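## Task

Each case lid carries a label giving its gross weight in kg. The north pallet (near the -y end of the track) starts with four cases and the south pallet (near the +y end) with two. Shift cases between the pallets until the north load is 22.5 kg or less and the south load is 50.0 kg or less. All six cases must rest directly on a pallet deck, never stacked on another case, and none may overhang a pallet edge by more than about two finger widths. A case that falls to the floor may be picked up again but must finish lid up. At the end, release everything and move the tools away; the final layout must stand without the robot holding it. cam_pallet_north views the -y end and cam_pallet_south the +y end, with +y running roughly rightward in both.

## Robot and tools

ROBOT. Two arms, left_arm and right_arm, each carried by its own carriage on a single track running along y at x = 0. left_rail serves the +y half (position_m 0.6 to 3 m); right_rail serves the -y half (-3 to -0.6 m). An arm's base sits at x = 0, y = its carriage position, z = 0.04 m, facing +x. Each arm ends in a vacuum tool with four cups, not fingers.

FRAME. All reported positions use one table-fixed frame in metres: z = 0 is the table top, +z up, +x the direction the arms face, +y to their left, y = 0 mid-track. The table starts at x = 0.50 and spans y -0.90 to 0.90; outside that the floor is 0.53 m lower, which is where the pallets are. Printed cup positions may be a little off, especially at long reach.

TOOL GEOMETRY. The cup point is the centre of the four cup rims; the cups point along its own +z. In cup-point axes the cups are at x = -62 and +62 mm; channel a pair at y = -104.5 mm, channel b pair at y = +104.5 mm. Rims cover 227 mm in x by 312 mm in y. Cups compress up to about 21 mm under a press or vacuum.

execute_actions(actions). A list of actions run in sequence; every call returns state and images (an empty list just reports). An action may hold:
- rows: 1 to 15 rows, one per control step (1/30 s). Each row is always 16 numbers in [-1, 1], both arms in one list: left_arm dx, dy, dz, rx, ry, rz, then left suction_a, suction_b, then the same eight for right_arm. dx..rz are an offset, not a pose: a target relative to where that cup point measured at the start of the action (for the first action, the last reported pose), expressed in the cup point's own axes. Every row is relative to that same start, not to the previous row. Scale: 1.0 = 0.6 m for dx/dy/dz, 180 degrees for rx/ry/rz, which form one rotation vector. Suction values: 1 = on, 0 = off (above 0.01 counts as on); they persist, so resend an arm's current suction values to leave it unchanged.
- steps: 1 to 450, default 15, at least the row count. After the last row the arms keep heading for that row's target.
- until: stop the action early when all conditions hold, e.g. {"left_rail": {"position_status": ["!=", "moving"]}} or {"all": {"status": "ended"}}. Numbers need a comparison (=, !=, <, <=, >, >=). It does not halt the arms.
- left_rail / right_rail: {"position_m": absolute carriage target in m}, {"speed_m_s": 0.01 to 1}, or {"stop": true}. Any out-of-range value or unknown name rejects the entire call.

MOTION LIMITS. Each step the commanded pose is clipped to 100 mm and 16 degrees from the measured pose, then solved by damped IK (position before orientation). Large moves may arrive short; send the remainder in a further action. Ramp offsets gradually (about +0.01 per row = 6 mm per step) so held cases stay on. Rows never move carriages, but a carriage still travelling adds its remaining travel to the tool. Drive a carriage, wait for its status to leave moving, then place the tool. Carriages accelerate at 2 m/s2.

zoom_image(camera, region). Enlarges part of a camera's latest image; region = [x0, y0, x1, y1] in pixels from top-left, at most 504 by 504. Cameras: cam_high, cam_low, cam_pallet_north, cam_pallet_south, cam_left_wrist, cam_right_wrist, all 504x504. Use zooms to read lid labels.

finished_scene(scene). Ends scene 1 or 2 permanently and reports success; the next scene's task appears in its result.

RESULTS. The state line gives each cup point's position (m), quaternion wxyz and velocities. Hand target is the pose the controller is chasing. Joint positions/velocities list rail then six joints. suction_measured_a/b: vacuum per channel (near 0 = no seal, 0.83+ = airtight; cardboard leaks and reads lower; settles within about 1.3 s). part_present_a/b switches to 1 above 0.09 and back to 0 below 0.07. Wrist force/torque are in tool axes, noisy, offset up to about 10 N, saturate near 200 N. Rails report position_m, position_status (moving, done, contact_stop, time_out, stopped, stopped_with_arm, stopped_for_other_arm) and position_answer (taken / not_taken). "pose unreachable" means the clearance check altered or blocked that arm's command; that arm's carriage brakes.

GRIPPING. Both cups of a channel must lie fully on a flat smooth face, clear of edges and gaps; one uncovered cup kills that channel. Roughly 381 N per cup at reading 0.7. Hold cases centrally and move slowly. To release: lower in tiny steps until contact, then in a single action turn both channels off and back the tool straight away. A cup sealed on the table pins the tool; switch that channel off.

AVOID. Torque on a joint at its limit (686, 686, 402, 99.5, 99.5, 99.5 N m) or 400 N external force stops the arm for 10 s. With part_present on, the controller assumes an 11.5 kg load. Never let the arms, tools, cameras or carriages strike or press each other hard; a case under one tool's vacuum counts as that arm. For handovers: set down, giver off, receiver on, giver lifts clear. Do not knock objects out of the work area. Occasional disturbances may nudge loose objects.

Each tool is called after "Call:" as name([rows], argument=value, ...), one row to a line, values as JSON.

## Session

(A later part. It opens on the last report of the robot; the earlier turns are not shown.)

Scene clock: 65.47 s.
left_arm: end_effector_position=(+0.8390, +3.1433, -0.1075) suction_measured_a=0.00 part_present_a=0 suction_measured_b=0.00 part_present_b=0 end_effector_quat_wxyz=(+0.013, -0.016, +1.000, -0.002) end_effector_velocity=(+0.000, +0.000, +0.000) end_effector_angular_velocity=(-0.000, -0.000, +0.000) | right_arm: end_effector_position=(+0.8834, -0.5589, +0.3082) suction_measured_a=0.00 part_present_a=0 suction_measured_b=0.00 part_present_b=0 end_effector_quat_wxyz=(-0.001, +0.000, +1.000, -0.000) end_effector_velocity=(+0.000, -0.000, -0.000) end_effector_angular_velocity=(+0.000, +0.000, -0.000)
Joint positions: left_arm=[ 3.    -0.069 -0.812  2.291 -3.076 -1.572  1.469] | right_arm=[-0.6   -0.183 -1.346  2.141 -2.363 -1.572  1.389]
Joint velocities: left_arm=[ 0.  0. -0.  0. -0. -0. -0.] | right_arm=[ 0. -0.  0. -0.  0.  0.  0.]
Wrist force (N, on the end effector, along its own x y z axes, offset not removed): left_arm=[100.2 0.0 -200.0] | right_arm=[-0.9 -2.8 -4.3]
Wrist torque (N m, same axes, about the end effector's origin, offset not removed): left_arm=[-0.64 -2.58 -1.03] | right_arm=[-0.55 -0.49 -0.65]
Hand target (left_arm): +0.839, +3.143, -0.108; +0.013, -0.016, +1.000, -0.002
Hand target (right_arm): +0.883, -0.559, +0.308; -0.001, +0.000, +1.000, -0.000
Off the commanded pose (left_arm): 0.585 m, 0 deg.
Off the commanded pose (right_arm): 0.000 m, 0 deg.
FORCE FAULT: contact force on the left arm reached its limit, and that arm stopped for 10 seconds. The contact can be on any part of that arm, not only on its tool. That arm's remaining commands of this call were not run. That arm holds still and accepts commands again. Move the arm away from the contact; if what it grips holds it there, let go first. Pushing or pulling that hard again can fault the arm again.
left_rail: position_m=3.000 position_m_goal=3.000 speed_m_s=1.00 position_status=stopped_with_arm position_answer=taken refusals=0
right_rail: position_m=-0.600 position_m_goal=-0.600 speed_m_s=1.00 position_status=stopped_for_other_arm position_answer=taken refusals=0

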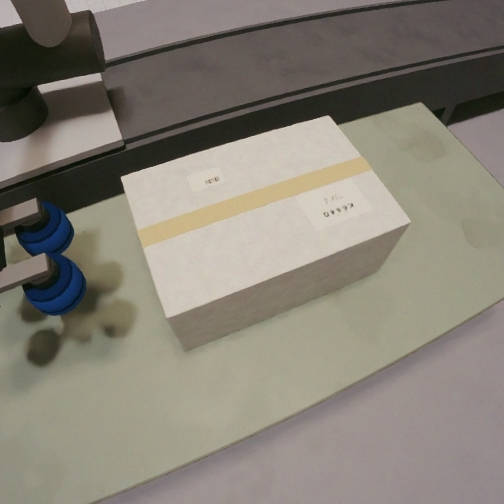

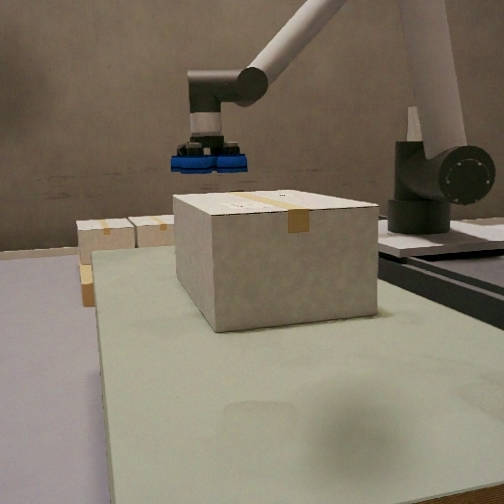

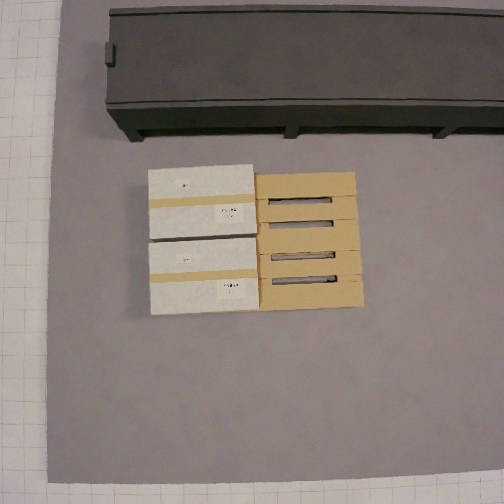

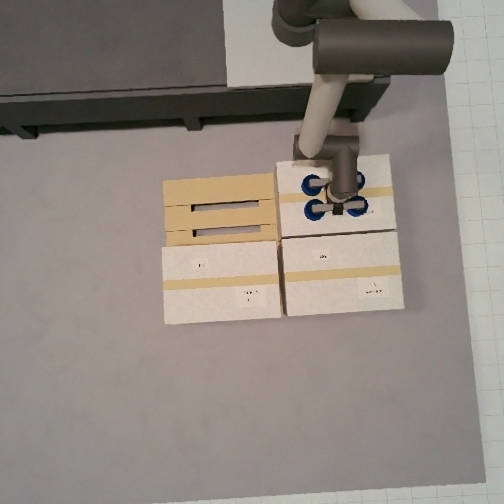

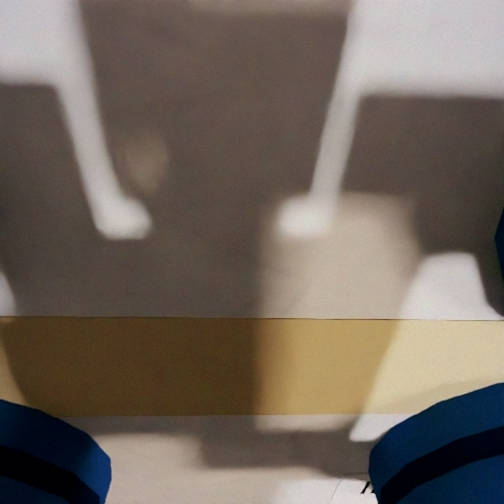

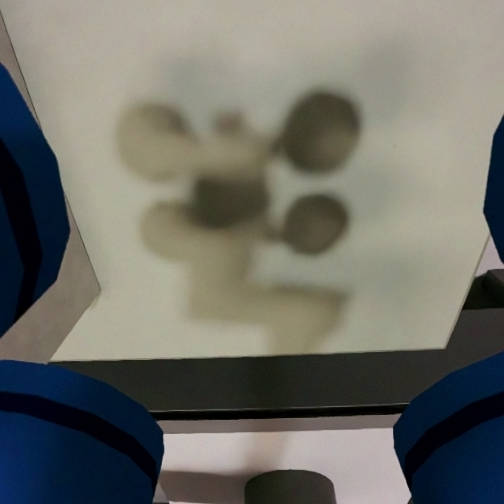

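Call:
execute_actions([
  {"rows":[[0,0,-0.12,-0.0013,0.0083,0.0102,0,0,0,0,0,0,0,0,0,0]],"steps":14,"right_rail":{"position_m":-2.0}},
  {"rows":[[-0.075,-0.3,-0.6,0,0,0,0,0,0,0,0,0,0,0,0,0]],"steps":36,"left_rail":{"position_m":0.6}},
  {"rows":[[0,-0.975,0,0,0,0,0,0,0,0,0,0,0,0,0,0]],"steps":90,"until":{"all":{"status":"ended"}}},
])

Scene clock: 70.17 s.
left_arm: end_effector_position=(+0.8813, -0.0230, +0.3218) suction_measured_a=0.00 part_present_a=0 suction_measured_b=0.00 part_present_b=0 end_effector_quat_wxyz=(-0.001, -0.001, +1.000, -0.000) end_effector_velocity=(+0.000, +0.000, -0.000) end_effector_angular_velocity=(+0.001, -0.000, +0.000) | right_arm: end_effector_position=(+0.8834, -1.9592, +0.3082) suction_measured_a=0.00 part_present_a=0 suction_measured_b=0.00 part_present_b=0 end_effector_quat_wxyz=(-0.001, +0.000, +1.000, -0.000) end_effector_velocity=(-0.000, +0.000, -0.000) end_effector_angular_velocity=(+0.000, +0.000, +0.000)
Joint positions: left_arm=[ 0.6   -0.802 -1.17   1.853 -2.254 -1.572  0.767] | right_arm=[-2.    -0.183 -1.346  2.141 -2.363 -1.572  1.389]
Joint velocities: left_arm=[ 0.     0.    -0.     0.     0.001  0.001 -0.   ] | right_arm=[ 0.  0.  0. -0.  0. -0.  0.]
Wrist force (N, on the end effector, along its own x y z axes, offset not removed): left_arm=[7.0 -2.8 -2.8] | right_arm=[-5.7 1.5 -7.1]
Wrist torque (N m, same axes, about the end effector's origin, offset not removed): left_arm=[-0.35 -1.09 -0.07] | right_arm=[0.05 0.30 -0.36]
Hand target (left_arm): +0.881, -0.023, +0.322; -0.001, -0.001, +1.000, -0.000
Hand target (right_arm): +0.883, -1.959, +0.308; -0.001, +0.000, +1.000, -0.000
Off the commanded pose (left_arm): 0.002 m, 0 deg.
Off the commanded pose (right_arm): 0.000 m, 0 deg.
left_rail: position_m=0.600 position_m_goal=0.600 speed_m_s=1.00 position_status=done position_answer=taken refusals=0
right_rail: position_m=-2.000 position_m_goal=-2.000 speed_m_s=1.00 position_status=done position_answer=taken refusals=0

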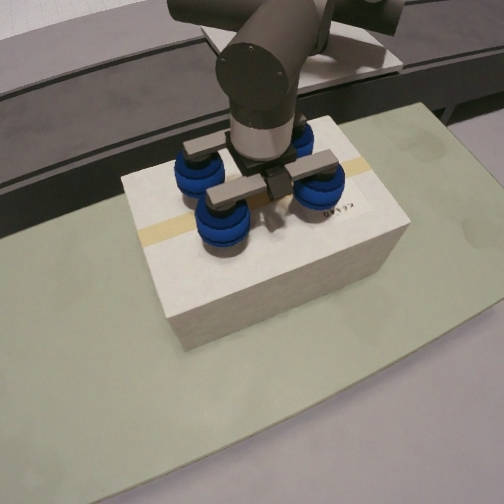

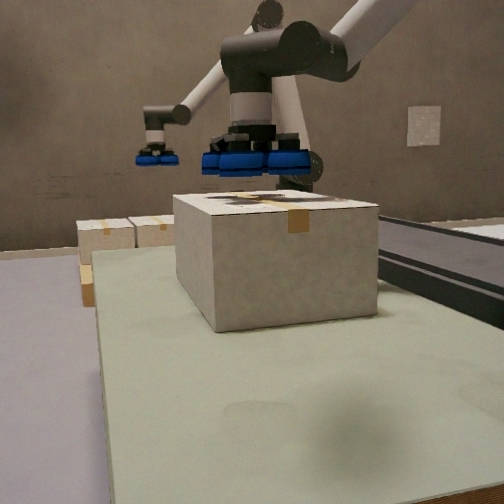

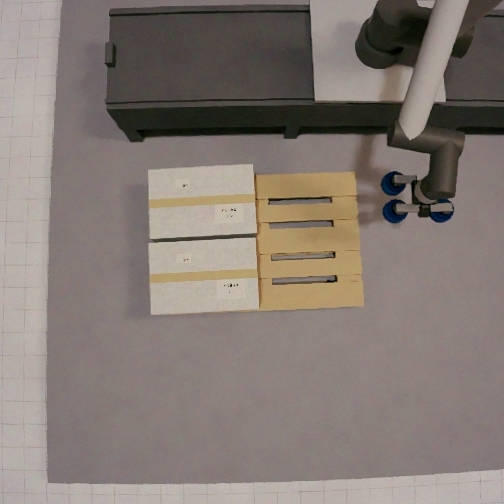

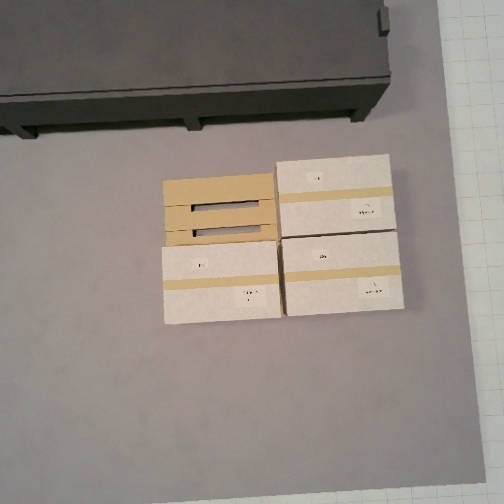

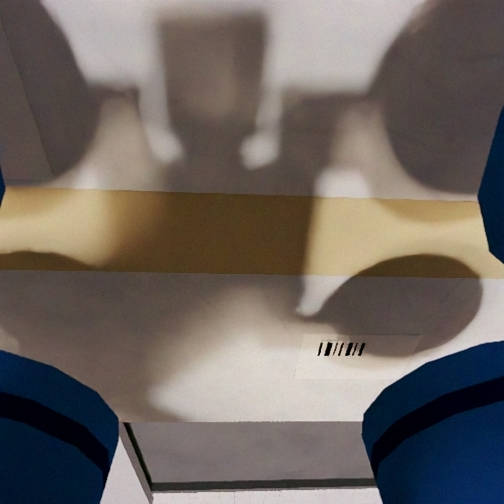

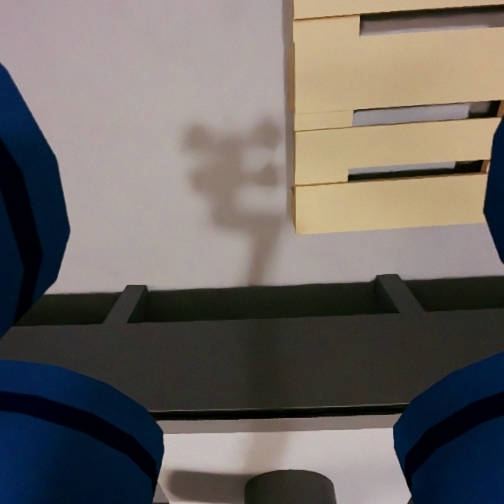

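Call:
execute_actions([
  {"rows":[[0.012,0,0.04,0,0,0,0,0,0,0,0,0,0,0,0,0],[0.012,0,0.09,0,0,0,0,0,0,0,0,0,0,0,0,0],[0.012,0,0.11,0,0,0,1,1,0,0,0,0,0,0,0,0],[0.012,0,0.135,0,0,0,1,1,0,0,0,0,0,0,0,0]],"steps":28},
  {"rows":[[0,0,-0.005,0,0,0,1,1,0,0,0,0,0,0,0,0],[0,0,-0.012,0,0,0,1,1,0,0,0,0,0,0,0,0],[0,0,-0.022,0,0,0,1,1,0,0,0,0,0,0,0,0],[0,0,-0.035,0,0,0,1,1,0,0,0,0,0,0,0,0],[0,0,-0.055,0,0,0,1,1,0,0,0,0,0,0,0,0],[0,0,-0.08,0,0,0,1,1,0,0,0,0,0,0,0,0],[0,0,-0.11,0,0,0,1,1,0,0,0,0,0,0,0,0]],"steps":16},
  {"rows":[[0,0.02,0,0,0,0,1,1,0,0,0,0,0,0,0,0],[0,0.05,0,0,0,0,1,1,0,0,0,0,0,0,0,0],[0,0.09,0,0,0,0,1,1,0,0,0,0,0,0,0,0],[0,0.14,0,0,0,0,1,1,0,0,0,0,0,0,0,0],[0.055,1,0,0,0,-0.011,1,1,0,0,0,0,0,0,0,0]],"left_rail":{"position_m":2.555},"steps":50},
  {"rows":[[0,0,0.01,0,0,0,1,1,0,0,0,0,0,0,0,0],[0,0,0.03,0,0,0,1,1,0,0,0,0,0,0,0,0],[0,0,0.06,0,0,0,1,1,0,0,0,0,0,0,0,0],[0,0,0.22,0,0,0,1,1,0,0,0,0,0,0,0,0]],"steps":60,"until":{"all":{"status":"ended"}}},
])

Call:
zoom_image(camera="cam_pallet_south", region=[130, 120, 410, 330])

Scene clock: 77.20 s.
left_arm: end_effector_position=(+0.8417, +2.5328, +0.1750) suction_measured_a=0.85 part_present_a=1 suction_measured_b=0.85 part_present_b=1 end_effector_quat_wxyz=(+0.000, -0.018, +1.000, +0.000) end_effector_velocity=(+0.002, -0.003, +0.000) end_effector_angular_velocity=(-0.007, -0.002, -0.001) | right_arm: end_effector_position=(+0.8834, -1.9592, +0.3082) suction_measured_a=0.00 part_present_a=0 suction_measured_b=0.00 part_present_b=0 end_effector_quat_wxyz=(-0.001, +0.000, +1.000, -0.000) end_effector_velocity=(+0.000, -0.000, -0.000) end_effector_angular_velocity=(+0.000, +0.000, -0.000)
Joint positions: left_arm=[ 2.555 -0.268 -1.233  2.267 -2.606 -1.57   1.267] | right_arm=[-2.    -0.183 -1.346  2.141 -2.363 -1.572  1.389]
Joint velocities: left_arm=[ 0.    -0.     0.001 -0.002 -0.003 -0.007  0.   ] | right_arm=[ 0. -0.  0. -0.  0. -0.  0.]
Wrist force (N, on the end effector, along its own x y z axes, offset not removed): left_arm=[8.3 9.4 12.4] | right_arm=[2.3 -1.6 -5.1]
Wrist torque (N m, same axes, about the end effector's origin, offset not removed): left_arm=[-2.84 -2.33 -0.18] | right_arm=[-0.34 -0.79 -0.55]
Hand target (left_arm): +0.842, +2.533, +0.175; +0.000, -0.018, +1.000, +0.000
Hand target (right_arm): +0.883, -1.959, +0.308; -0.001, +0.000, +1.000, -0.000
Off the commanded pose (left_arm): 0.000 m, 0 deg.
Off the commanded pose (right_arm): 0.000 m, 0 deg.
left_rail: position_m=2.555 position_m_goal=2.555 speed_m_s=1.00 position_status=done position_answer=taken refusals=0
right_rail: position_m=-2.000 position_m_goal=-2.000 speed_m_s=1.00 position_status=done position_answer=taken refusals=0

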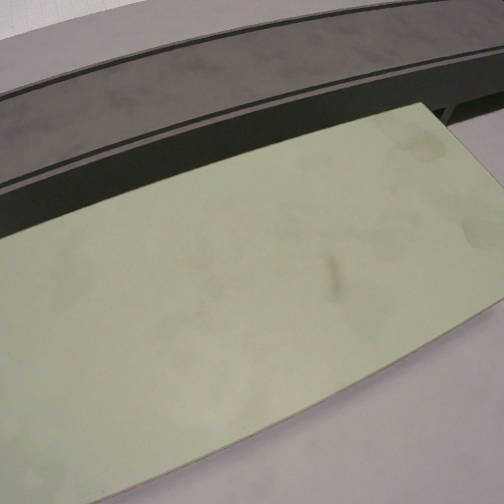

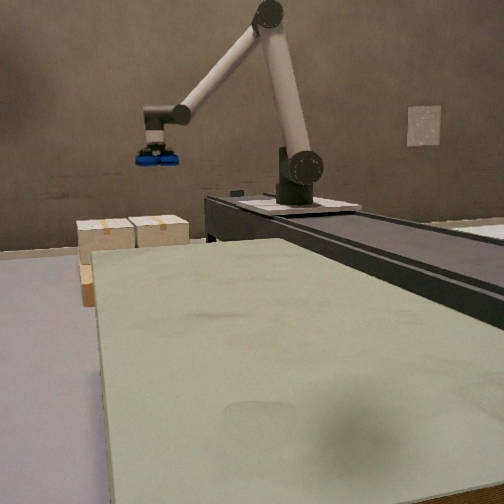

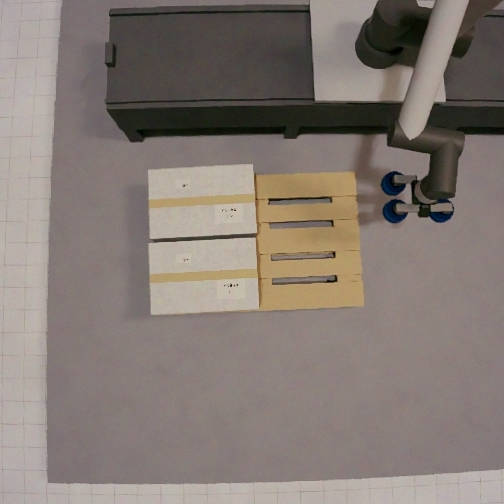

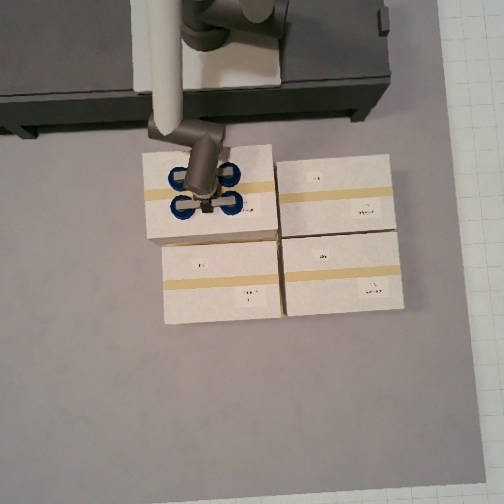

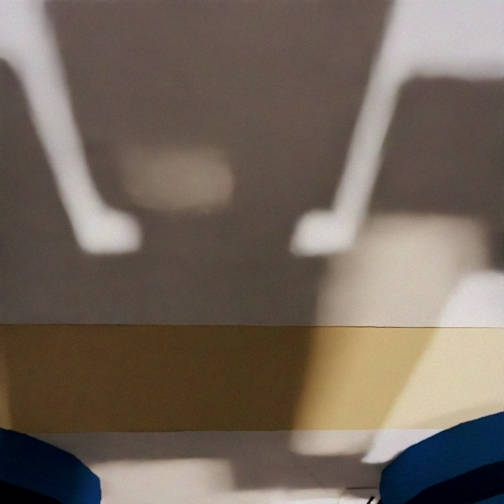

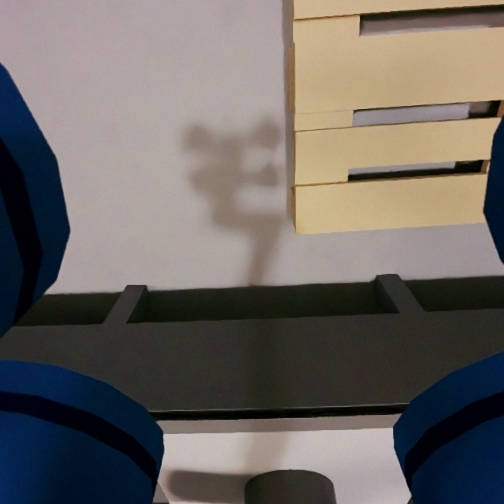

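Region (130, 120, 410, 330) of cam_pallet_south's 504x504 image, scaled by 1.800, with more detail than that image has; it fills the top 378 rows of this view, and the rest is white.

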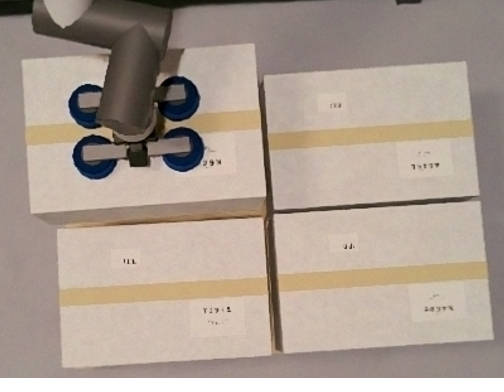

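Clear. Descend to z≈-0.11.

Call:
execute_actions([
  {"rows":[[0,0,0.01,0,0,0,1,1,0,0,0,0,0,0,0,0],[0,0,0.025,0,0,0,1,1,0,0,0,0,0,0,0,0],[0,0,0.05,0,0,0,1,1,0,0,0,0,0,0,0,0],[0,0,0.08,0,0,0,1,1,0,0,0,0,0,0,0,0],[0,0,0.12,0,0,0,1,1,0,0,0,0,0,0,0,0],[0,0,0.16,0,0,0,1,1,0,0,0,0,0,0,0,0],[0,0,0.48,0,0,0,1,1,0,0,0,0,0,0,0,0]],"steps":30},
])

Call:
zoom_image(camera="cam_pallet_south", region=[130, 120, 410, 330])

Scene clock: 79.43 s.
left_arm: end_effector_position=(+0.8415, +2.5332, -0.1127) suction_measured_a=0.85 part_present_a=1 suction_measured_b=0.85 part_present_b=1 end_effector_quat_wxyz=(+0.000, -0.018, +1.000, +0.000) end_effector_velocity=(+0.002, +0.000, -0.005) end_effector_angular_velocity=(-0.000, -0.001, +0.000) | right_arm: end_effector_position=(+0.8834, -1.9592, +0.3082) suction_measured_a=0.00 part_present_a=0 suction_measured_b=0.00 part_present_b=0 end_effector_quat_wxyz=(-0.001, +0.000, +1.000, -0.000) end_effector_velocity=(+0.000, -0.000, -0.000) end_effector_angular_velocity=(+0.000, +0.000, +0.000)
Joint positions: left_arm=[ 2.555 -0.267 -0.811  2.294 -3.054 -1.57   1.268] | right_arm=[-2.    -0.183 -1.346  2.141 -2.363 -1.572  1.389]
Joint velocities: left_arm=[ 0.     0.001  0.008 -0.004 -0.006  0.     0.001] | right_arm=[ 0. -0.  0. -0. -0. -0. -0.]
Wrist force (N, on the end effector, along its own x y z axes, offset not removed): left_arm=[3.2 -0.3 12.1] | right_arm=[1.5 2.7 -0.8]
Wrist torque (N m, same axes, about the end effector's origin, offset not removed): left_arm=[-2.03 -1.91 -0.10] | right_arm=[0.28 -0.68 -0.65]
Hand target (left_arm): +0.842, +2.533, -0.113; +0.000, -0.018, +1.000, +0.000
Hand target (right_arm): +0.883, -1.959, +0.308; -0.001, +0.000, +1.000, -0.000
Off the commanded pose (left_arm): 0.001 m, 0 deg.
Off the commanded pose (right_arm): 0.000 m, 0 deg.
left_rail: position_m=2.555 position_m_goal=2.555 speed_m_s=1.00 position_status=done position_answer=taken refusals=0
right_rail: position_m=-2.000 position_m_goal=-2.000 speed_m_s=1.00 position_status=done position_answer=taken refusals=0

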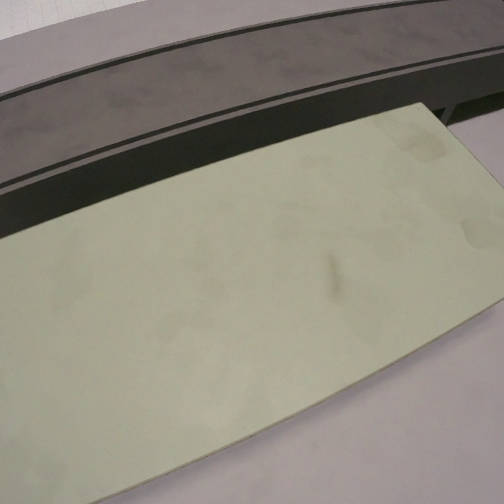

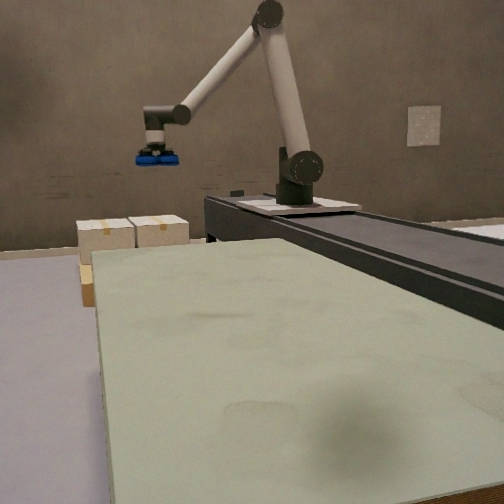

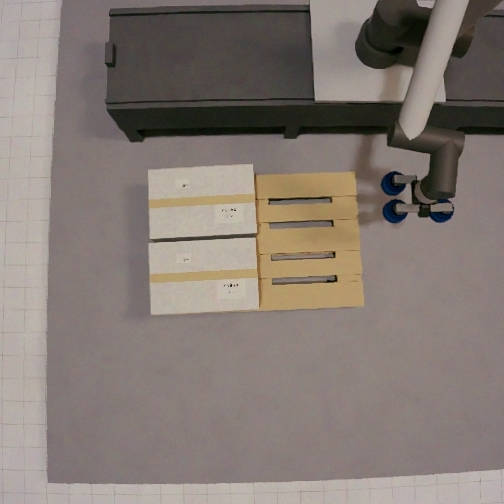

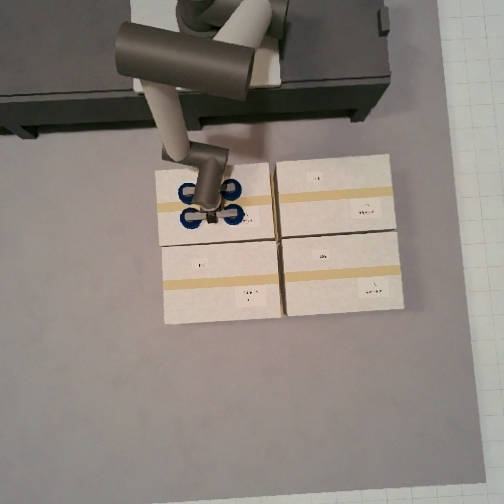

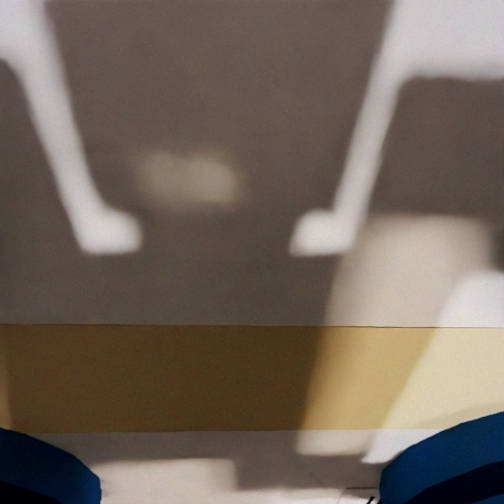

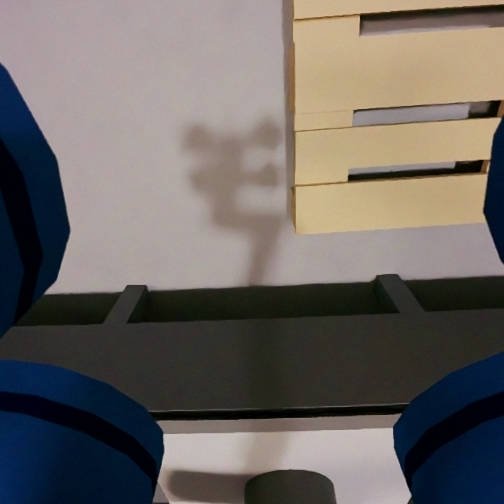

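Region (130, 120, 410, 330) of cam_pallet_south's 504x504 image, scaled by 1.800, with more detail than that image has; it fills the top 378 rows of this view, and the rest is white.

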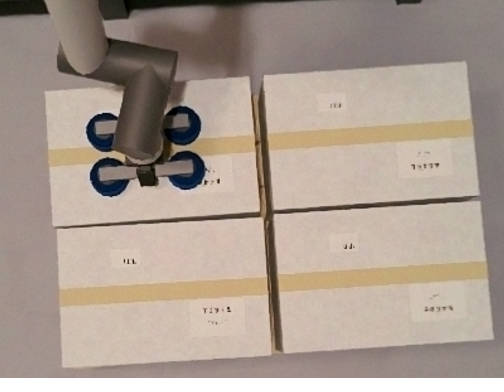

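Call:
execute_actions([
  {"rows":[[0,0.012,0,0,0,0,1,1,0,0,0,0,0,0,0,0],[0,0.025,0.01,0,0,0,1,1,0,0,0,0,0,0,0,0],[0,0.025,0.02,0,0,0,1,1,0,0,0,0,0,0,0,0],[0,0.025,0.03,0,0,0,1,1,0,0,0,0,0,0,0,0],[0,0.025,0.04,0,0,0,1,1,0,0,0,0,0,0,0,0],[0,0.025,0.05,0,0,0,1,1,0,0,0,0,0,0,0,0],[0,0.025,0.057,0,0,0,1,1,0,0,0,0,0,0,0,0],[0,0.025,0.064,0,0,0,1,1,0,0,0,0,0,0,0,0]],"steps":20},
  {"rows":[[0,0,-0.01,0,0,0,0,0,0,0,0,0,0,0,0,0],[0,0,-0.025,0,0,0,0,0,0,0,0,0,0,0,0,0],[0,0,-0.04,0,0,0,0,0,0,0,0,0,0,0,0,0],[0,0,-0.04,0,0,0,0,0,0,0,0,0,0,0,0,0],[0,0,-0.05,0,0,0,0,0,0,0,0,0,0,0,0,0],[0,0,-0.08,0,0,0,0,0,0,0,0,0,0,0,0,0],[0,0,-0.5,0,0,0,0,0,0,0,0,0,0,0,0,0]],"steps":30},
])

Scene clock: 82.83 s.
left_arm: end_effector_position=(+0.8410, +2.5479, +0.1484) suction_measured_a=0.00 part_present_a=0 suction_measured_b=0.00 part_present_b=0 end_effector_quat_wxyz=(+0.001, -0.018, +1.000, -0.000) end_effector_velocity=(-0.000, -0.001, +0.010) end_effector_angular_velocity=(+0.002, +0.008, -0.000) | right_arm: end_effector_position=(+0.8834, -1.9592, +0.3082) suction_measured_a=0.00 part_present_a=0 suction_measured_b=0.00 part_present_b=0 end_effector_quat_wxyz=(-0.001, +0.000, +1.000, -0.000) end_effector_velocity=(+0.000, +0.000, -0.000) end_effector_angular_velocity=(+0.000, +0.000, -0.000)
Joint positions: left_arm=[ 2.555 -0.25  -1.198  2.279 -2.652 -1.57   1.285] | right_arm=[-2.    -0.183 -1.346  2.141 -2.363 -1.572  1.389]
Joint velocities: left_arm=[ 0.    -0.001 -0.013 -0.007  0.028 -0.    -0.001] | right_arm=[ 0. -0.  0. -0.  0.  0.  0.]
Wrist force (N, on the end effector, along its own x y z axes, offset not removed): left_arm=[7.5 -1.6 -0.2] | right_arm=[0.5 -0.2 -2.3]
Wrist torque (N m, same axes, about the end effector's origin, offset not removed): left_arm=[-0.18 -1.18 -0.19] | right_arm=[-0.19 -0.32 -0.61]
Hand target (left_arm): +0.841, +2.548, +0.149; +0.001, -0.018, +1.000, +0.000
Hand target (right_arm): +0.883, -1.959, +0.308; -0.001, +0.000, +1.000, -0.000
Off the commanded pose (left_arm): 0.001 m, 0 deg.
Off the commanded pose (right_arm): 0.000 m, 0 deg.
left_rail: position_m=2.555 position_m_goal=2.555 speed_m_s=1.00 position_status=done position_answer=taken refusals=0
right_rail: position_m=-2.000 position_m_goal=-2.000 speed_m_s=1.00 position_status=done position_answer=taken refusals=0

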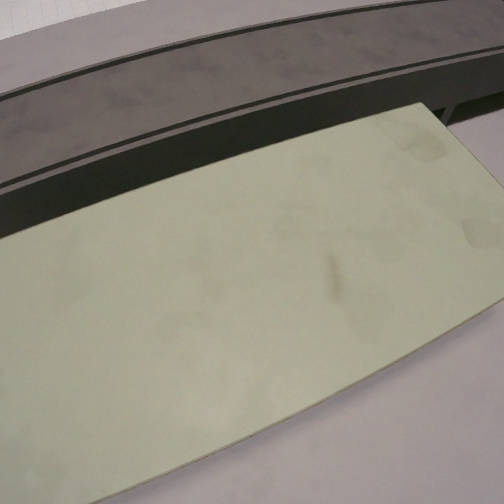

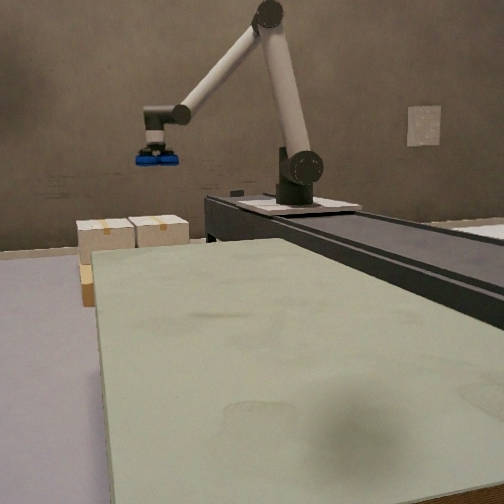

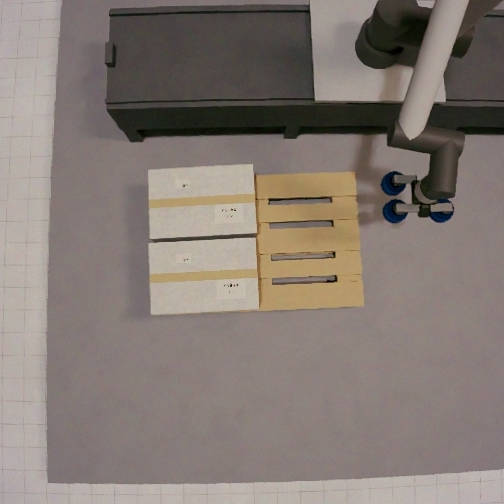

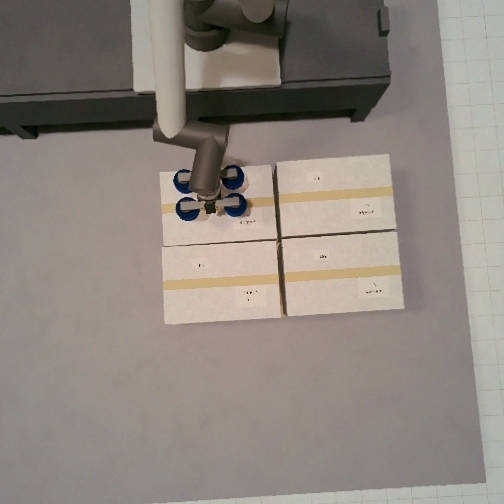

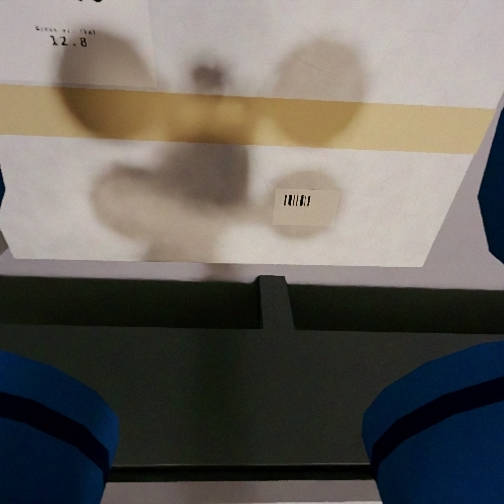

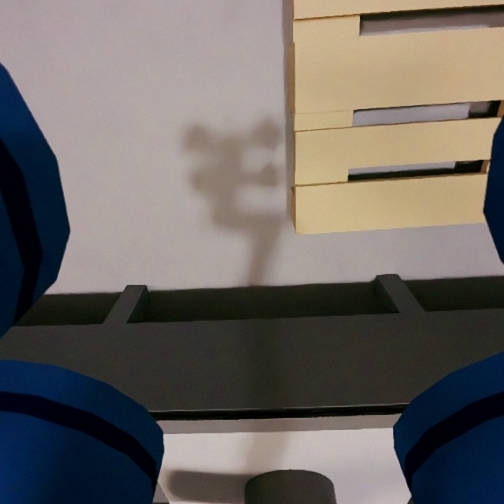

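Call:
finished_scene(scene=1)

The scene is finished: the task was done.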